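# Set status sliders green for working duct dampers

## Task

There are four duct dampers, and some have a blade that has slipped off its shaft and is stuck; which ones cannot be seen from outside. For each damper that still works, slide the cover of its status slider fully to the other end so the slider reads green. Faulty dampers must still read red. Every damper must end up upright, behind the slider that belongs to it. Nothing may count on the robot holding it in place at the end. Finally, open the grippers and pull both arms away.

## Robot and tools

ROBOT. Two Kinova Gen3 arms with seven joints each, named left_arm and right_arm. Each carries a Robotiq 2F-85 parallel gripper and a wrist camera. Base of left_arm: (+0.052, +0.315, 0) m, quat_wxyz (+0.998, 0, 0, -0.064). Base of right_arm: (+0.017, -0.269, 0) m, quat_wxyz (+0.998, 0, 0, +0.069). Joint ranges in rad, base to hand: waist ±69.115, shoulder ±2.250, upper arm roll ±69.115, elbow ±2.580, forearm roll ±69.115, wrist pitch ±2.100, wrist roll ±69.115. The elbow never quite straightens. Cameras, all 504x504 pixels: cam_high, cam_left_wrist, cam_right_wrist.

FRAMES. Every pose is in one scene frame. Its origin sits on the table surface midway between the arms. +z is up, +x reaches out across the table, and left_arm is on the +y side. The words left and right are arm names only, not image sides. In the gripper's own frame the fingers point along +z and close along y. end_effector_position is the spot midway between the pads when they are shut. Closed fingertips stick out about 19 mm past that spot, open ones about 6 mm. Closing moves the tips about 13 mm further out, so leave that gap above a surface. Reported hand positions can be a little off, more so when the arm is stretched far.

THE ROW. Every motion command is one row of 18 plain numbers, both arms in one list, even if only one arm should move. Order: left x, y, z (metres), left qw, qx, qy, qz (w first), left gripper position, left gripper speed; then the same nine for the right arm. The xyz and quaternion are an absolute pose in the scene frame for that arm's end_effector_position and orientation, not an offset. Gripper position runs -1 to +1: +1 is fully open (85 mm), 0 is roughly 41 mm, about -0.8 brings the pads together, and -1 keeps closing until something blocks it. Gripper speed runs -1 to +1: about 20 mm/s at -1, 85 at 0, 150 at +1. A full close grips with about 190 to 235 N per pad; there is no force setting. For a gentle grip, open first, then close to just under the object's width. A target more than 0.6 m from the arm's last reported position, along any axis of its gripper, gets the call refused. Each control step the command is clipped to within 70 mm and 16 degrees of the measured hand pose; if both cannot be met, position wins.

HOLDING AN ARM STILL. Resend the very pose printed in the last result taken before it stopped, plus its intended gripper numbers. A 0 in the gripper slots is a real command, not a no-op. To keep an orientation, resend your own target quaternion each time rather than the slightly drifted reported one. Fingers stay put after stopping until the position number changes by 0.01 or more, but they close again by themselves (never past the request) if the object gives way, slips or the grip slackens a lot.

TOOLS.
execute_actions(actions, pictures): actions holds at most one item. [] just reports the current state. {"rows": [...], "steps": n} runs 1 to 15 rows, one per control step of 1/30 s; n is at most 15 (default 15) and the last row repeats to fill it. {"steps": n} with no rows waits up to 300 steps counted from the previous result. pictures (boolean) says whether images come back. A refused call sends nothing.
move(target, speed): target is one 18-number row as above. Each hand travels a straight line to its pose; both paths finish together in 0.5 to 10 s, and are cut off at 10 s. speed is the path's top speed in m/s, 0.002 to 0.5, default 0.25; rotation up to twice that in rad/s, taking the shorter way. Paths ignore obstacles and the other arm, and hands can lag, wander or overshoot the speed, most near full reach. Faster contact hits harder; aiming further past a contact presses harder. Gripper numbers are sent at the start.
wait(seconds): 0 to 10 s with nothing new commanded.
zoom_image(camera, region): closer look at part of that camera's latest image; region is [x0, y0, x1, y1] in pixels from the top-left, at most 504 by 504.
read_manual(section): licence texts only, default "licences"; no motion.
finished_scene(scene): pass the current scene number; it is final and grades the goal, which must already hold and keep holding.

READING RESULTS. The state line gives left_arm: ... | right_arm: ... with each hand's position and quat_wxyz. A Hand target line shows where the controller is now steering each hand. A move adds a move: line whose ending is done, off_target, moving, held or fault, plus distances to the poses; if only one arm is named, the other finished fine. limits=paced means a sent pose was clipped; limits=held means a check blocked some steps, after which the arm may surge. HELD marks steps where your row was not fully sent; pose unreachable names an arm whose command the clearance check altered. position_measured_pct is about 50 minus 50 times the finger position (0 = open). Stopping short of the request below about 90 means something is held or in the way; about 90 or slightly more means the pads met. Joint torques reflect load and contact, with noise. After a big move an arm may still be short; the simulation keeps running while replies are written.

AVOID. Knocking or pushing anything off the table fails the task. Do not let the arms strike or squeeze each other. Contact torque reaching a joint's limit (49.6 N m for the four joints nearest the base, 31.2 N m for the three wrist joints) freezes that arm for 10 s and drops the rest of the call. Holding loads heats motors: MOTOR HOT appears from 60 °C, and at 75 °C the arm goes weak and sinks (OVER-TEMPERATURE FAULT). Drops, slips, slams and hard shoves all count against you; move smoothly.

Each tool is called after "Request:" as name(argument=value, ...) on one line, values as JSON.

## Session

Request:
execute_actions(actions=[])

Request:
zoom_image(camera="cam_high", region=[100,150,400,400])

Scene clock: 0.00 s of 6600.00 s.
left_arm: end_effector_position=(+0.2836, +0.3196, +0.2677) position_measured_pct=0.0 end_effector_quat_wxyz=(-0.078, +0.883, -0.463, -0.007) | right_arm: end_effector_position=(+0.2242, -0.3622, +0.2633) position_measured_pct=0.0 end_effector_quat_wxyz=(+0.588, +0.637, -0.498, -0.025)
Joint positions: left_arm=[ 0.077 -0.173 -0.11   2.149 -0.186  1.125  3.92 ] | right_arm=[ 0.097  0.685 -0.492  1.921  0.525  1.92   2.531]
Joint velocities: left_arm=[ 0.001 -0.    -0.    -0.001 -0.003 -0.     0.   ] | right_arm=[-0.    -0.001  0.    -0.     0.001  0.    -0.001]
Joint torques (N m, as the joint torque sensors report them, + toward a larger angle): no reading
Hand target (left_arm): +0.284, +0.320, +0.268; -0.078, +0.883, -0.463, -0.007
Hand target (right_arm): +0.224, -0.362, +0.263; +0.588, +0.637, -0.498, -0.025

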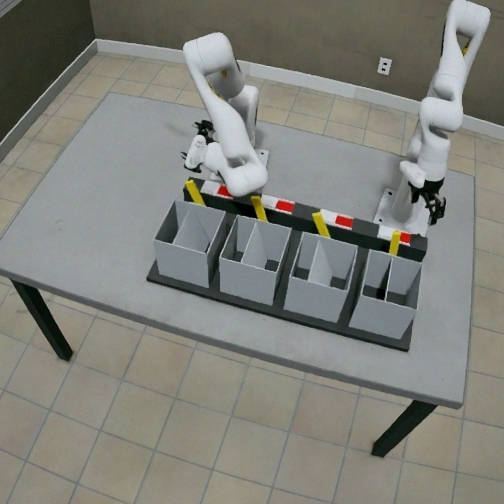

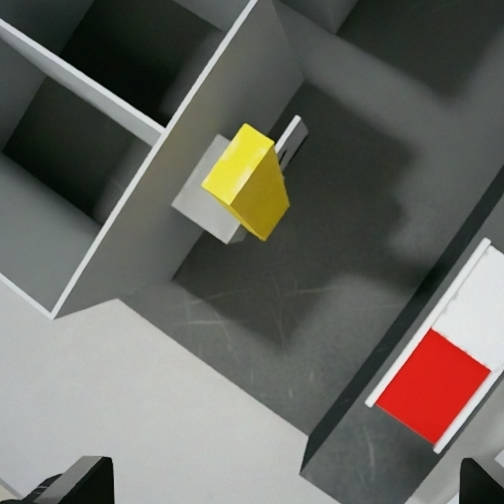

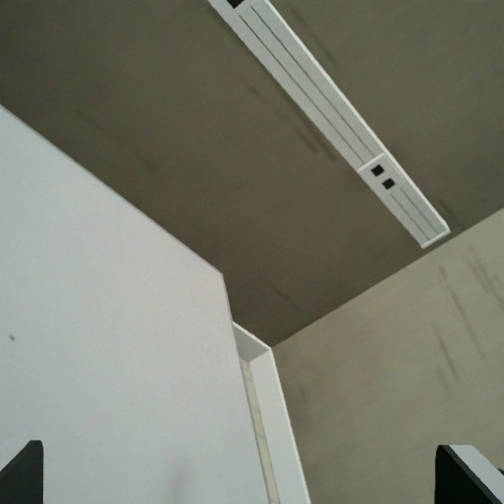

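Region (100, 150, 400, 400) of cam_high's 504x504 image, scaled by 1.680, with more detail than that image has.

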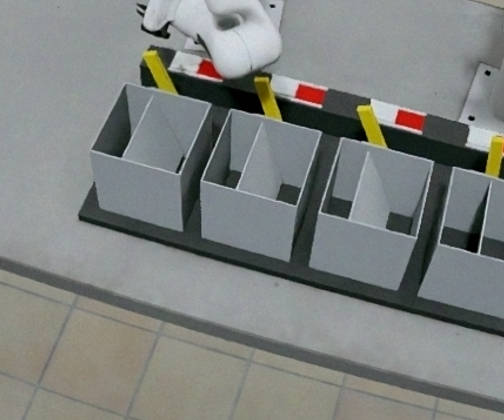

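Request:
move(target=[0.28,0.22,0.38,0,1,0,0,-1,1,0.28,-0.2,0.38,0,1,0,0,-1,1])

Request:
move(target=[0.28,0.28,0.30,0,1,0,0,-1,1,0.28,-0.14,0.30,0,1,0,0,-1,1])

Scene clock: 7.73 s of 6600.00 s.
left_arm: end_effector_position=(+0.2799, +0.2201, +0.3799) position_measured_pct=91.7 end_effector_quat_wxyz=(-0.000, +1.000, +0.000, +0.000) | right_arm: end_effector_position=(+0.2805, -0.2001, +0.3808) position_measured_pct=91.7 end_effector_quat_wxyz=(-0.001, +1.000, +0.001, -0.000)
Joint positions: left_arm=[ 0.028 -0.171  0.11   1.766  0.018  1.545  4.977] | right_arm=[ 0.53  -0.103 -0.641  1.692 -0.063  1.532  4.47 ]
Joint velocities: left_arm=[-0.001  0.001  0.001 -0.002  0.     0.001  0.004] | right_arm=[ 0.001 -0.003  0.006 -0.    -0.006 -0.     0.01 ]
Joint torques (N m, as the joint torque sensors report them, + toward a larger angle): left_arm=[-0.31 -5.88 -0.49 -9.04  0.22  0.31 -0.13] | right_arm=[-1.   -5.69  0.7  -8.91 -0.56 -0.61  0.52]
Hand target (left_arm): +0.280, +0.220, +0.380; -0.000, +1.000, +0.000, +0.000
Hand target (right_arm): +0.280, -0.200, +0.381; -0.001, +1.000, +0.001, -0.000
Off the commanded pose (left_arm): 0.000 m, 0 deg.
Off the commanded pose (right_arm): 0.001 m, 0 deg.
After step 90, 0.77 s passed at rest.
move: done

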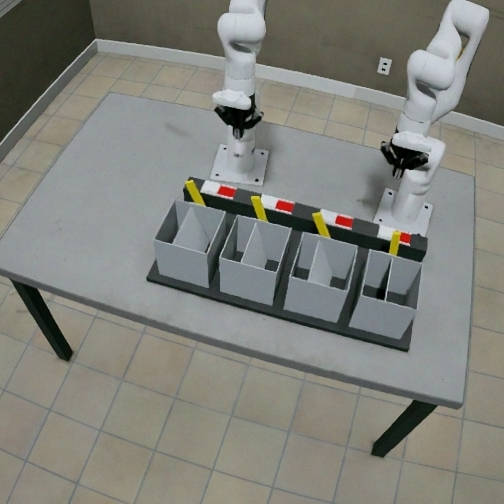

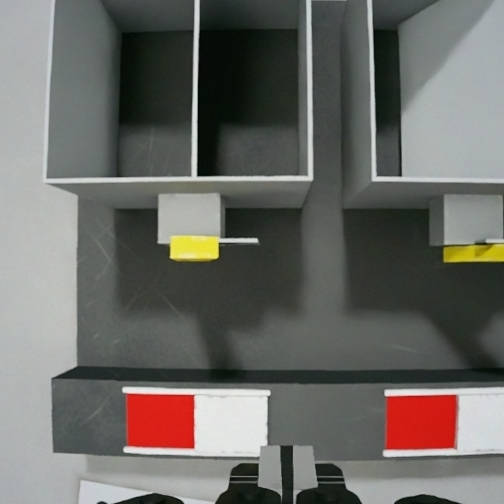

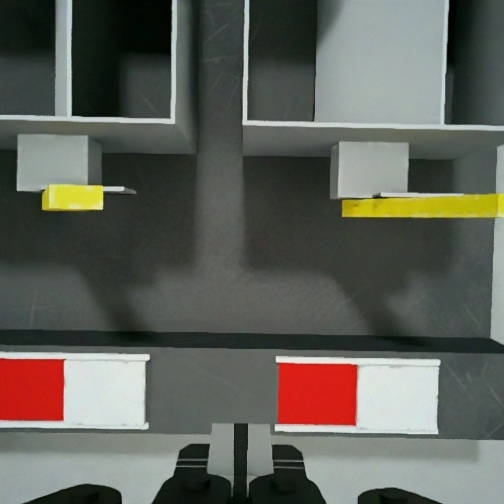

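Scene clock: 8.73 s of 6600.00 s.
left_arm: end_effector_position=(+0.2799, +0.2800, +0.3001) position_measured_pct=91.7 end_effector_quat_wxyz=(-0.000, +1.000, -0.000, -0.000) | right_arm: end_effector_position=(+0.2801, -0.1400, +0.3001) position_measured_pct=91.7 end_effector_quat_wxyz=(-0.000, +1.000, -0.001, -0.000)
Joint positions: left_arm=[-0.042 -0.172 -0.033  2.027 -0.006  1.287  4.767] | right_arm=[ 0.415  0.004 -0.808  1.872  0.003  1.267  4.178]
Joint velocities: left_arm=[-0.002  0.002 -0.003  0.001  0.001 -0.003 -0.003] | right_arm=[-0.003  0.006 -0.004  0.001  0.004 -0.002 -0.008]
Joint torques (N m, as the joint torque sensors report them, + toward a larger angle): left_arm=[-0.52 -5.58 -0.76 -9.03  0.12  0.01  0.12] | right_arm=[-0.21 -6.82  0.06 -9.   -0.42 -0.34 -0.22]
Hand target (left_arm): +0.280, +0.280, +0.300; -0.000, +1.000, -0.000, -0.000
Hand target (right_arm): +0.280, -0.140, +0.300; -0.000, +1.000, -0.000, -0.000
Off the commanded pose (left_arm): 0.000 m, 0 deg.
Off the commanded pose (right_arm): 0.000 m, 0 deg.
move: done

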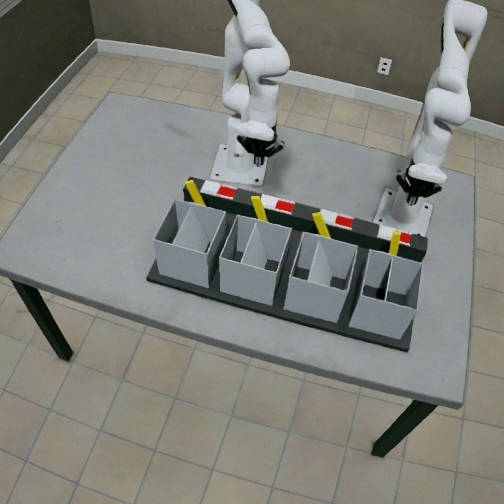

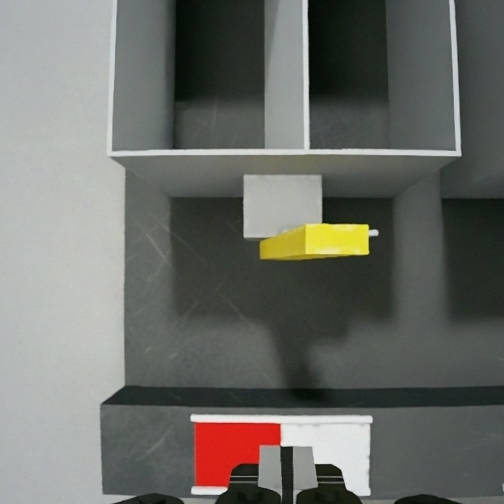

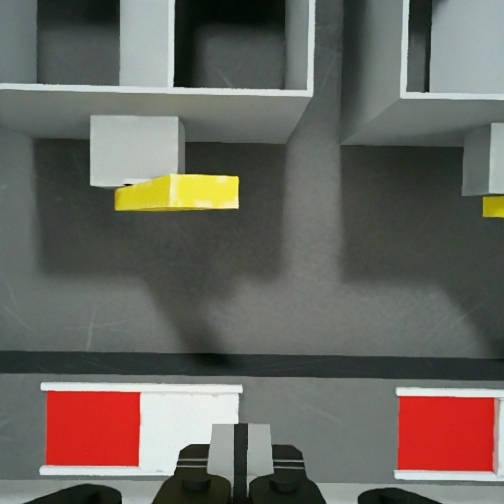

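Request:
move(target=[0.345,0.32,0.25,0,1,0,0,-1,1,0.345,-0.07,0.25,0,1,0,0,-1,1])

Request:
move(target=[0.345,0.31,0.19,0,1,0,0,-1,1,0.345,-0.075,0.19,0,1,0,0,-1,1], speed=0.1)

Request:
move(target=[0.345,0.24,0.19,0,1,0,0,-1,1,0.345,-0.145,0.19,0,1,0,0,-1,1], speed=0.05)

Scene clock: 17.97 s of 6600.00 s.
left_arm: end_effector_position=(+0.3450, +0.3197, +0.2502) position_measured_pct=91.7 end_effector_quat_wxyz=(+0.000, +1.000, -0.000, +0.000) | right_arm: end_effector_position=(+0.3451, -0.0704, +0.2501) position_measured_pct=91.7 end_effector_quat_wxyz=(+0.000, +1.000, -0.001, -0.000)
Joint positions: left_arm=[-0.111  0.032 -0.122  2.014  0.005  1.095  4.606] | right_arm=[ 0.178  0.328 -0.849  1.75   0.264  1.184  3.826]
Joint velocities: left_arm=[-0.001  0.004 -0.    -0.001  0.001 -0.001  0.   ] | right_arm=[-0.007  0.009 -0.001 -0.002  0.003  0.002 -0.002]
Joint torques (N m, as the joint torque sensors report them, + toward a larger angle): left_arm=[-0.28 -9.05 -0.39 -8.15  0.08  0.1   0.03] | right_arm=[ -0.5  -12.13  -2.54  -8.25  -0.49  -0.88   0.15]
Hand target (left_arm): +0.345, +0.320, +0.250; +0.000, +1.000, -0.000, -0.000
Hand target (right_arm): +0.345, -0.070, +0.250; +0.000, +1.000, -0.000, -0.000
Off the commanded pose (left_arm): 0.000 m, 0 deg.
Off the commanded pose (right_arm): 0.000 m, 0 deg.
After step 90, 5.17 s passed at rest.
move: done

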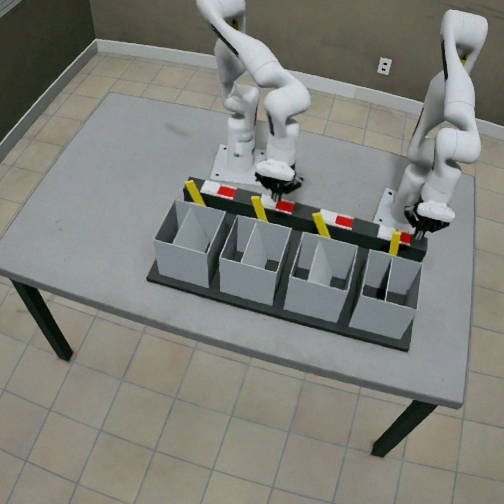

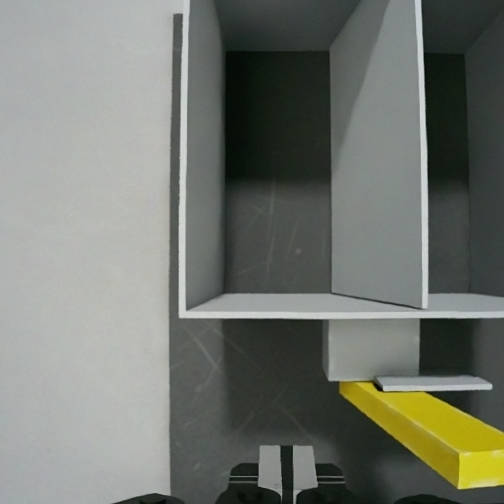

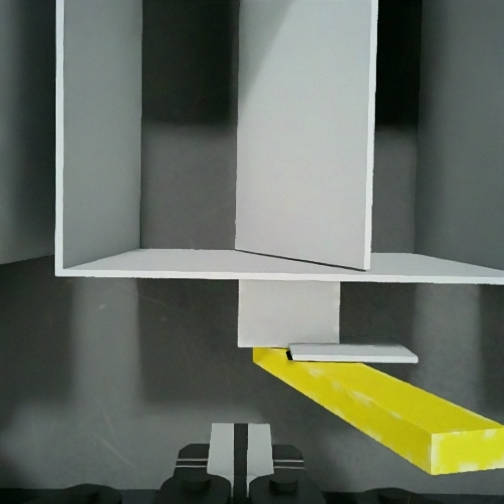

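Scene clock: 19.00 s of 6600.00 s.
left_arm: end_effector_position=(+0.3449, +0.3100, +0.1903) position_measured_pct=91.7 end_effector_quat_wxyz=(+0.000, +1.000, -0.000, +0.000) | right_arm: end_effector_position=(+0.3452, -0.0751, +0.1901) position_measured_pct=91.7 end_effector_quat_wxyz=(+0.000, +1.000, -0.000, +0.000)
Joint positions: left_arm=[-0.096  0.121 -0.111  2.143  0.018  0.878  4.623] | right_arm=[ 0.148  0.402 -0.815  1.874  0.344  1.011  3.761]
Joint velocities: left_arm=[ 0.001  0.005  0.     0.002 -0.    -0.005  0.001] | right_arm=[-0.002  0.002  0.001  0.002  0.002 -0.004 -0.003]
Joint torques (N m, as the joint torque sensors report them, + toward a larger angle): left_arm=[-0.53 -9.5  -0.24 -6.9   0.29 -0.13 -0.11] | right_arm=[ -0.96 -12.17  -2.68  -7.4   -0.45  -0.21   0.22]
Hand target (left_arm): +0.345, +0.310, +0.190; +0.000, +1.000, -0.000, +0.000
Hand target (right_arm): +0.345, -0.075, +0.190; +0.000, +1.000, -0.000, +0.000
Off the commanded pose (left_arm): 0.000 m, 0 deg.
Off the commanded pose (right_arm): 0.000 m, 0 deg.
move: done

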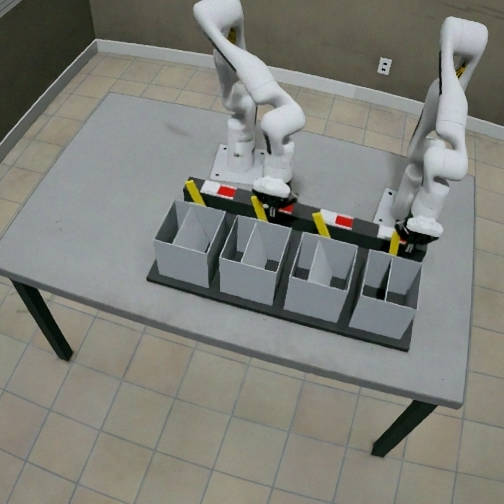

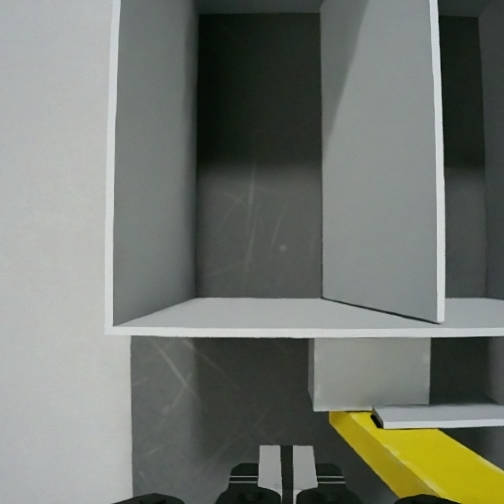

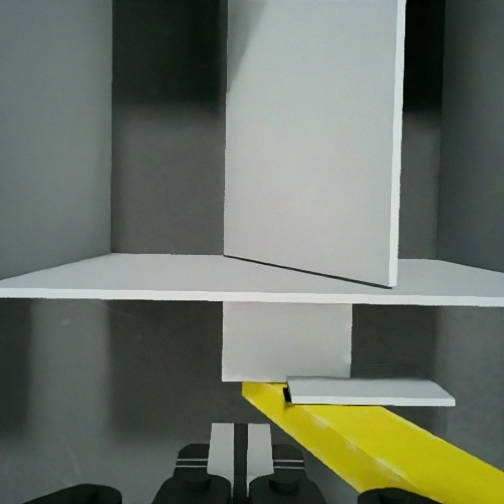

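Scene clock: 20.73 s of 6600.00 s.
left_arm: end_effector_position=(+0.3452, +0.2413, +0.1901) position_measured_pct=91.7 end_effector_quat_wxyz=(-0.000, +1.000, +0.001, +0.000) | right_arm: end_effector_position=(+0.3460, -0.1429, +0.1904) position_measured_pct=91.7 end_effector_quat_wxyz=(-0.002, +1.000, +0.001, +0.002)
Joint positions: left_arm=[ 0.058  0.14  -0.023  2.121  0.003  0.881  4.876] | right_arm=[ 0.353  0.332 -0.823  1.963  0.294  0.965  3.965]
Joint velocities: left_arm=[ 0.005  0.001  0.004 -0.002 -0.002  0.     0.007] | right_arm=[ 0.007 -0.005  0.003  0.001 -0.003 -0.001  0.009]
Joint torques (N m, as the joint torque sensors report them, + toward a larger angle): left_arm=[ 0.87 -9.67  0.87 -6.53  0.66  0.   -0.2 ] | right_arm=[  0.35 -11.38  -1.13  -6.12  -0.33   0.9    0.28]
Hand target (left_arm): +0.345, +0.240, +0.190; +0.000, +1.000, -0.000, +0.000
Hand target (right_arm): +0.345, -0.145, +0.190; -0.000, +1.000, +0.000, +0.000
Off the commanded pose (left_arm): 0.001 m, 0 deg.
Off the commanded pose (right_arm): 0.002 m, 0 deg.
move: done

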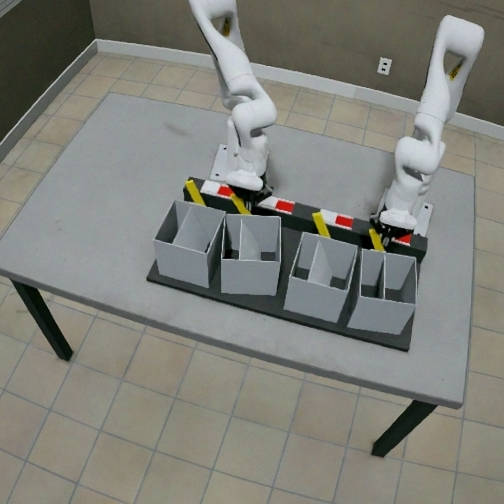

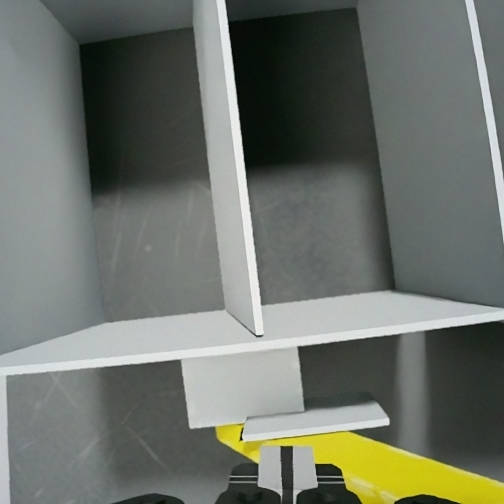

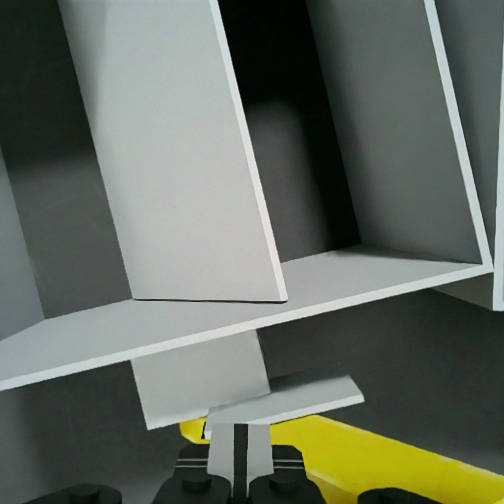

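Request:
move(target=[0.35,0.235,0.155,0,1,0,0,-1,1,0.355,-0.145,0.155,0,1,0,0,-1,1], speed=0.03)

Request:
move(target=[0.335,0.2,0.29,0,1,0,0,-1,1,0.335,-0.2,0.29,0,1,0,0,-1,1])

Scene clock: 24.43 s of 6600.00 s.
left_arm: end_effector_position=(+0.3530, +0.2359, +0.1623) position_measured_pct=91.7 end_effector_quat_wxyz=(+0.001, +1.000, +0.001, +0.008) | right_arm: end_effector_position=(+0.3584, -0.1434, +0.1570) position_measured_pct=91.7 end_effector_quat_wxyz=(-0.002, +1.000, +0.000, +0.005)
Joint positions: left_arm=[ 0.067  0.201 -0.019  2.16   0.003  0.764  4.888] | right_arm=[ 0.307  0.409 -0.776  1.991  0.374  0.876  3.904]
Joint velocities: left_arm=[ 0.001 -0.     0.001 -0.     0.    -0.     0.001] | right_arm=[-0.001  0.007  0.001 -0.     0.001 -0.    -0.002]
Joint torques (N m, as the joint torque sensors report them, + toward a larger angle): left_arm=[ 0.91  3.55  1.08 -1.5   1.29 -3.89 -0.13] | right_arm=[ -0.37 -10.45  -1.51  -2.88  -0.9    1.12   0.05]
Hand target (left_arm): +0.350, +0.235, +0.155; +0.000, +1.000, -0.000, -0.000
Hand target (right_arm): +0.355, -0.145, +0.155; +0.000, +1.000, -0.000, +0.000
Off the commanded pose (left_arm): 0.008 m, 1 deg.
Off the commanded pose (right_arm): 0.004 m, 1 deg.
move: off_target (left_arm, right_arm)

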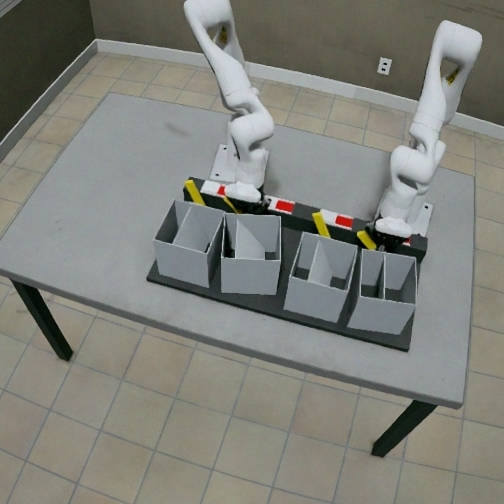

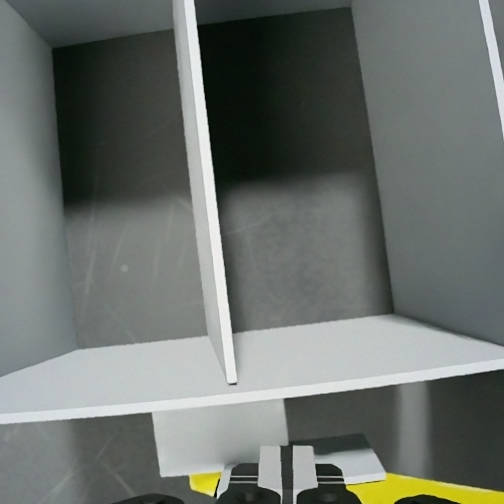

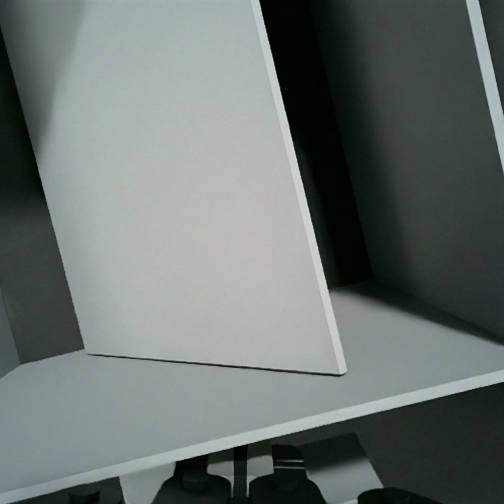

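Scene clock: 25.63 s of 6600.00 s.
left_arm: end_effector_position=(+0.3352, +0.2002, +0.2898) position_measured_pct=91.7 end_effector_quat_wxyz=(-0.000, +1.000, +0.000, +0.000) | right_arm: end_effector_position=(+0.3348, -0.1997, +0.2901) position_measured_pct=91.7 end_effector_quat_wxyz=(-0.000, +1.000, +0.001, +0.000)
Joint positions: left_arm=[ 0.138  0.018  0.039  1.892 -0.001  1.232  5.019] | right_arm=[ 0.587  0.113 -0.812  1.82   0.085  1.245  4.326]
Joint velocities: left_arm=[-0.001 -0.     0.002 -0.003  0.     0.002  0.001] | right_arm=[ 0.004 -0.005  0.003 -0.001 -0.002  0.002  0.004]
Joint torques (N m, as the joint torque sensors report them, + toward a larger angle): left_arm=[-0.51 -8.85 -0.32 -9.11  0.18  0.14 -0.25] | right_arm=[-0.54 -8.45 -0.44 -8.64 -0.7  -0.33  0.21]
Hand target (left_arm): +0.335, +0.200, +0.290; -0.000, +1.000, +0.000, +0.000
Hand target (right_arm): +0.335, -0.200, +0.290; -0.000, +1.000, +0.001, +0.000
Off the commanded pose (left_arm): 0.000 m, 0 deg.
Off the commanded pose (right_arm): 0.000 m, 0 deg.
move: done

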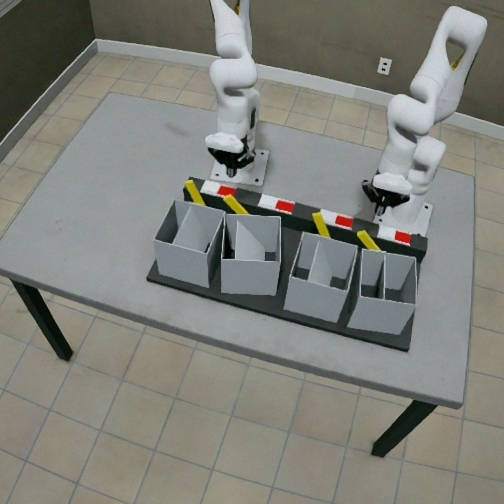

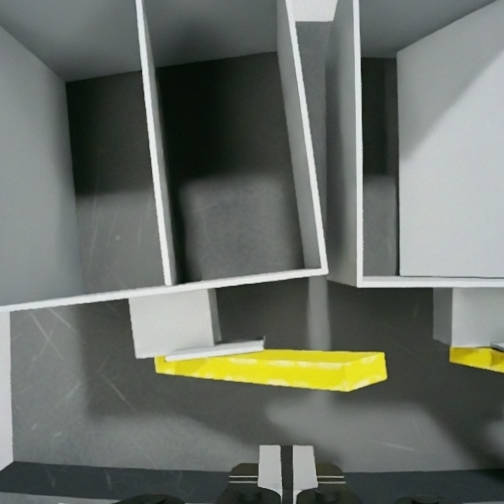

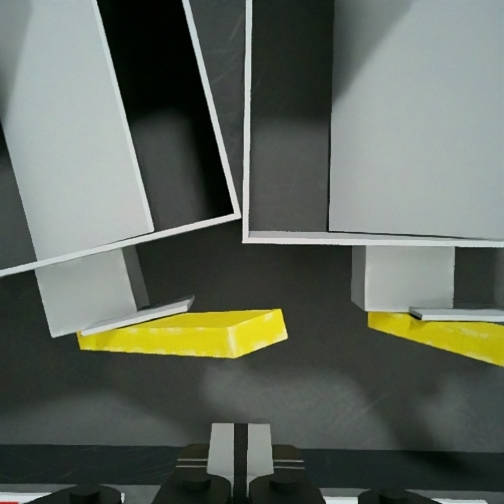

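Request:
move(target=[0.337,0.065,0.26,0,1,0,0,-1,1,0.337,-0.315,0.26,0,1,0,0,-1,1])

Request:
move(target=[0.337,0.045,0.17,0,1,0,0,-1,1,0.337,-0.34,0.17,0,1,0,0,-1,1], speed=0.05)

Scene clock: 29.30 s of 6600.00 s.
left_arm: end_effector_position=(+0.3367, +0.0651, +0.2602) position_measured_pct=91.7 end_effector_quat_wxyz=(+0.001, +1.000, +0.000, +0.000) | right_arm: end_effector_position=(+0.3371, -0.3152, +0.2600) position_measured_pct=91.7 end_effector_quat_wxyz=(+0.000, +1.000, +0.000, +0.000)
Joint positions: left_arm=[ 0.363  0.214  0.201  1.771 -0.046  1.161  5.419] | right_arm=[ 0.811  0.126 -0.674  1.9    0.087  1.144  4.679]
Joint velocities: left_arm=[ 0.003  0.006  0.002 -0.001 -0.002  0.001  0.003] | right_arm=[ 0.003  0.002  0.002  0.    -0.001 -0.001  0.002]
Joint torques (N m, as the joint torque sensors report them, + toward a larger angle): left_arm=[ -0.4  -13.06   0.48  -8.34   0.16   0.41   0.04] | right_arm=[-0.52 -8.88 -0.78 -8.49 -0.4  -0.55  0.13]
Hand target (left_arm): +0.337, +0.065, +0.260; +0.000, +1.000, -0.000, +0.000
Hand target (right_arm): +0.337, -0.315, +0.260; +0.000, +1.000, -0.000, +0.000
Off the commanded pose (left_arm): 0.000 m, 0 deg.
Off the commanded pose (right_arm): 0.000 m, 0 deg.
move: done

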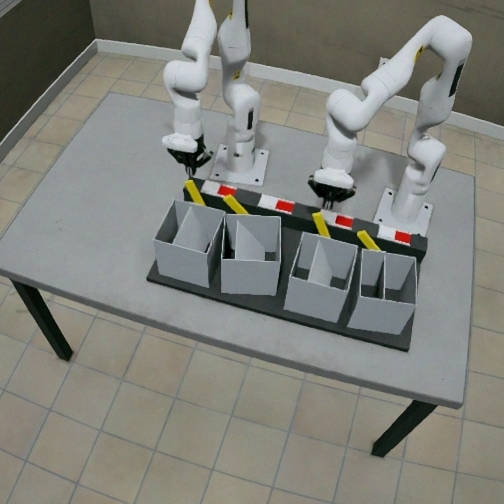

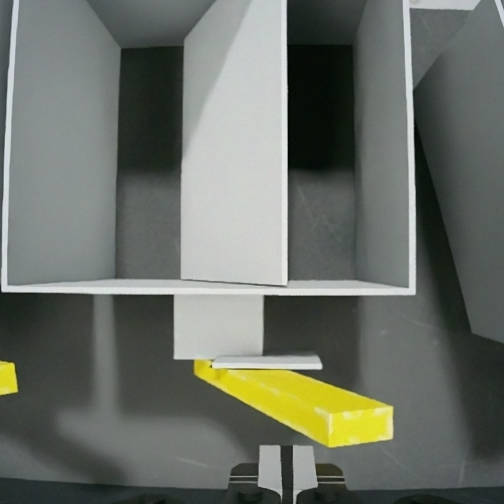

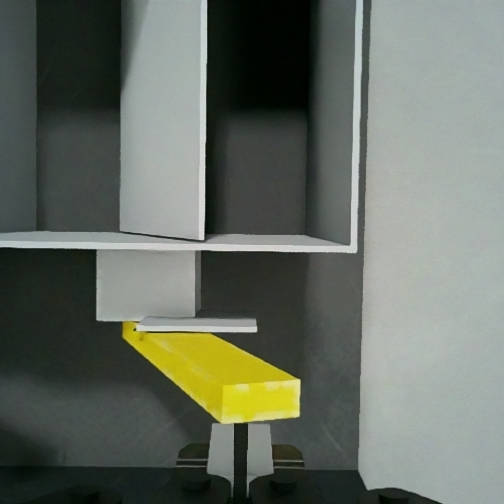

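Scene clock: 31.53 s of 6600.00 s.
left_arm: end_effector_position=(+0.3365, +0.0450, +0.1703) position_measured_pct=91.7 end_effector_quat_wxyz=(+0.000, +1.000, -0.000, -0.000) | right_arm: end_effector_position=(+0.3339, -0.3465, +0.1707) position_measured_pct=91.7 end_effector_quat_wxyz=(+0.005, +1.000, -0.004, -0.003)
Joint positions: left_arm=[ 0.419  0.361  0.197  1.899 -0.088  0.89   5.498] | right_arm=[ 0.818  0.277 -0.641  2.07   0.231  0.865  4.609]
Joint velocities: left_arm=[-0.     0.005 -0.001  0.    -0.002 -0.004  0.001] | right_arm=[ 0.006  0.006 -0.008  0.001  0.006 -0.003 -0.006]
Joint torques (N m, as the joint torque sensors report them, + toward a larger angle): left_arm=[ -0.42 -14.27   0.13  -7.33   0.12  -0.62  -0.21] | right_arm=[-5.44 -7.99 -6.22 -7.96 -3.48 -3.3   0.03]
Hand target (left_arm): +0.337, +0.045, +0.170; +0.000, +1.000, -0.000, -0.000
Hand target (right_arm): +0.337, -0.340, +0.170; +0.000, +1.000, -0.000, -0.000
Off the commanded pose (left_arm): 0.001 m, 0 deg.
Off the commanded pose (right_arm): 0.007 m, 1 deg.
move: off_target (right_arm)

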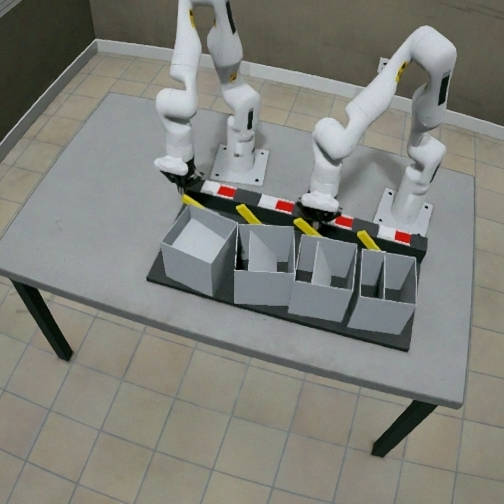

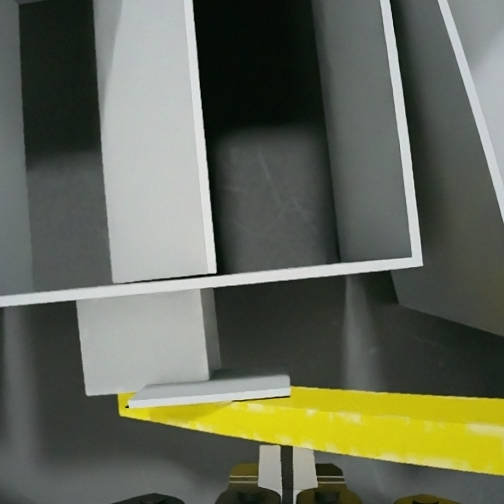

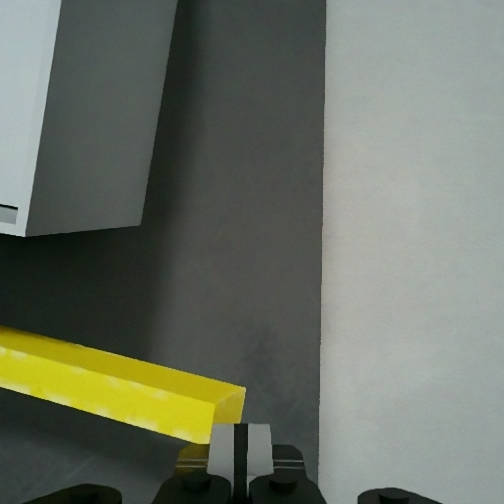

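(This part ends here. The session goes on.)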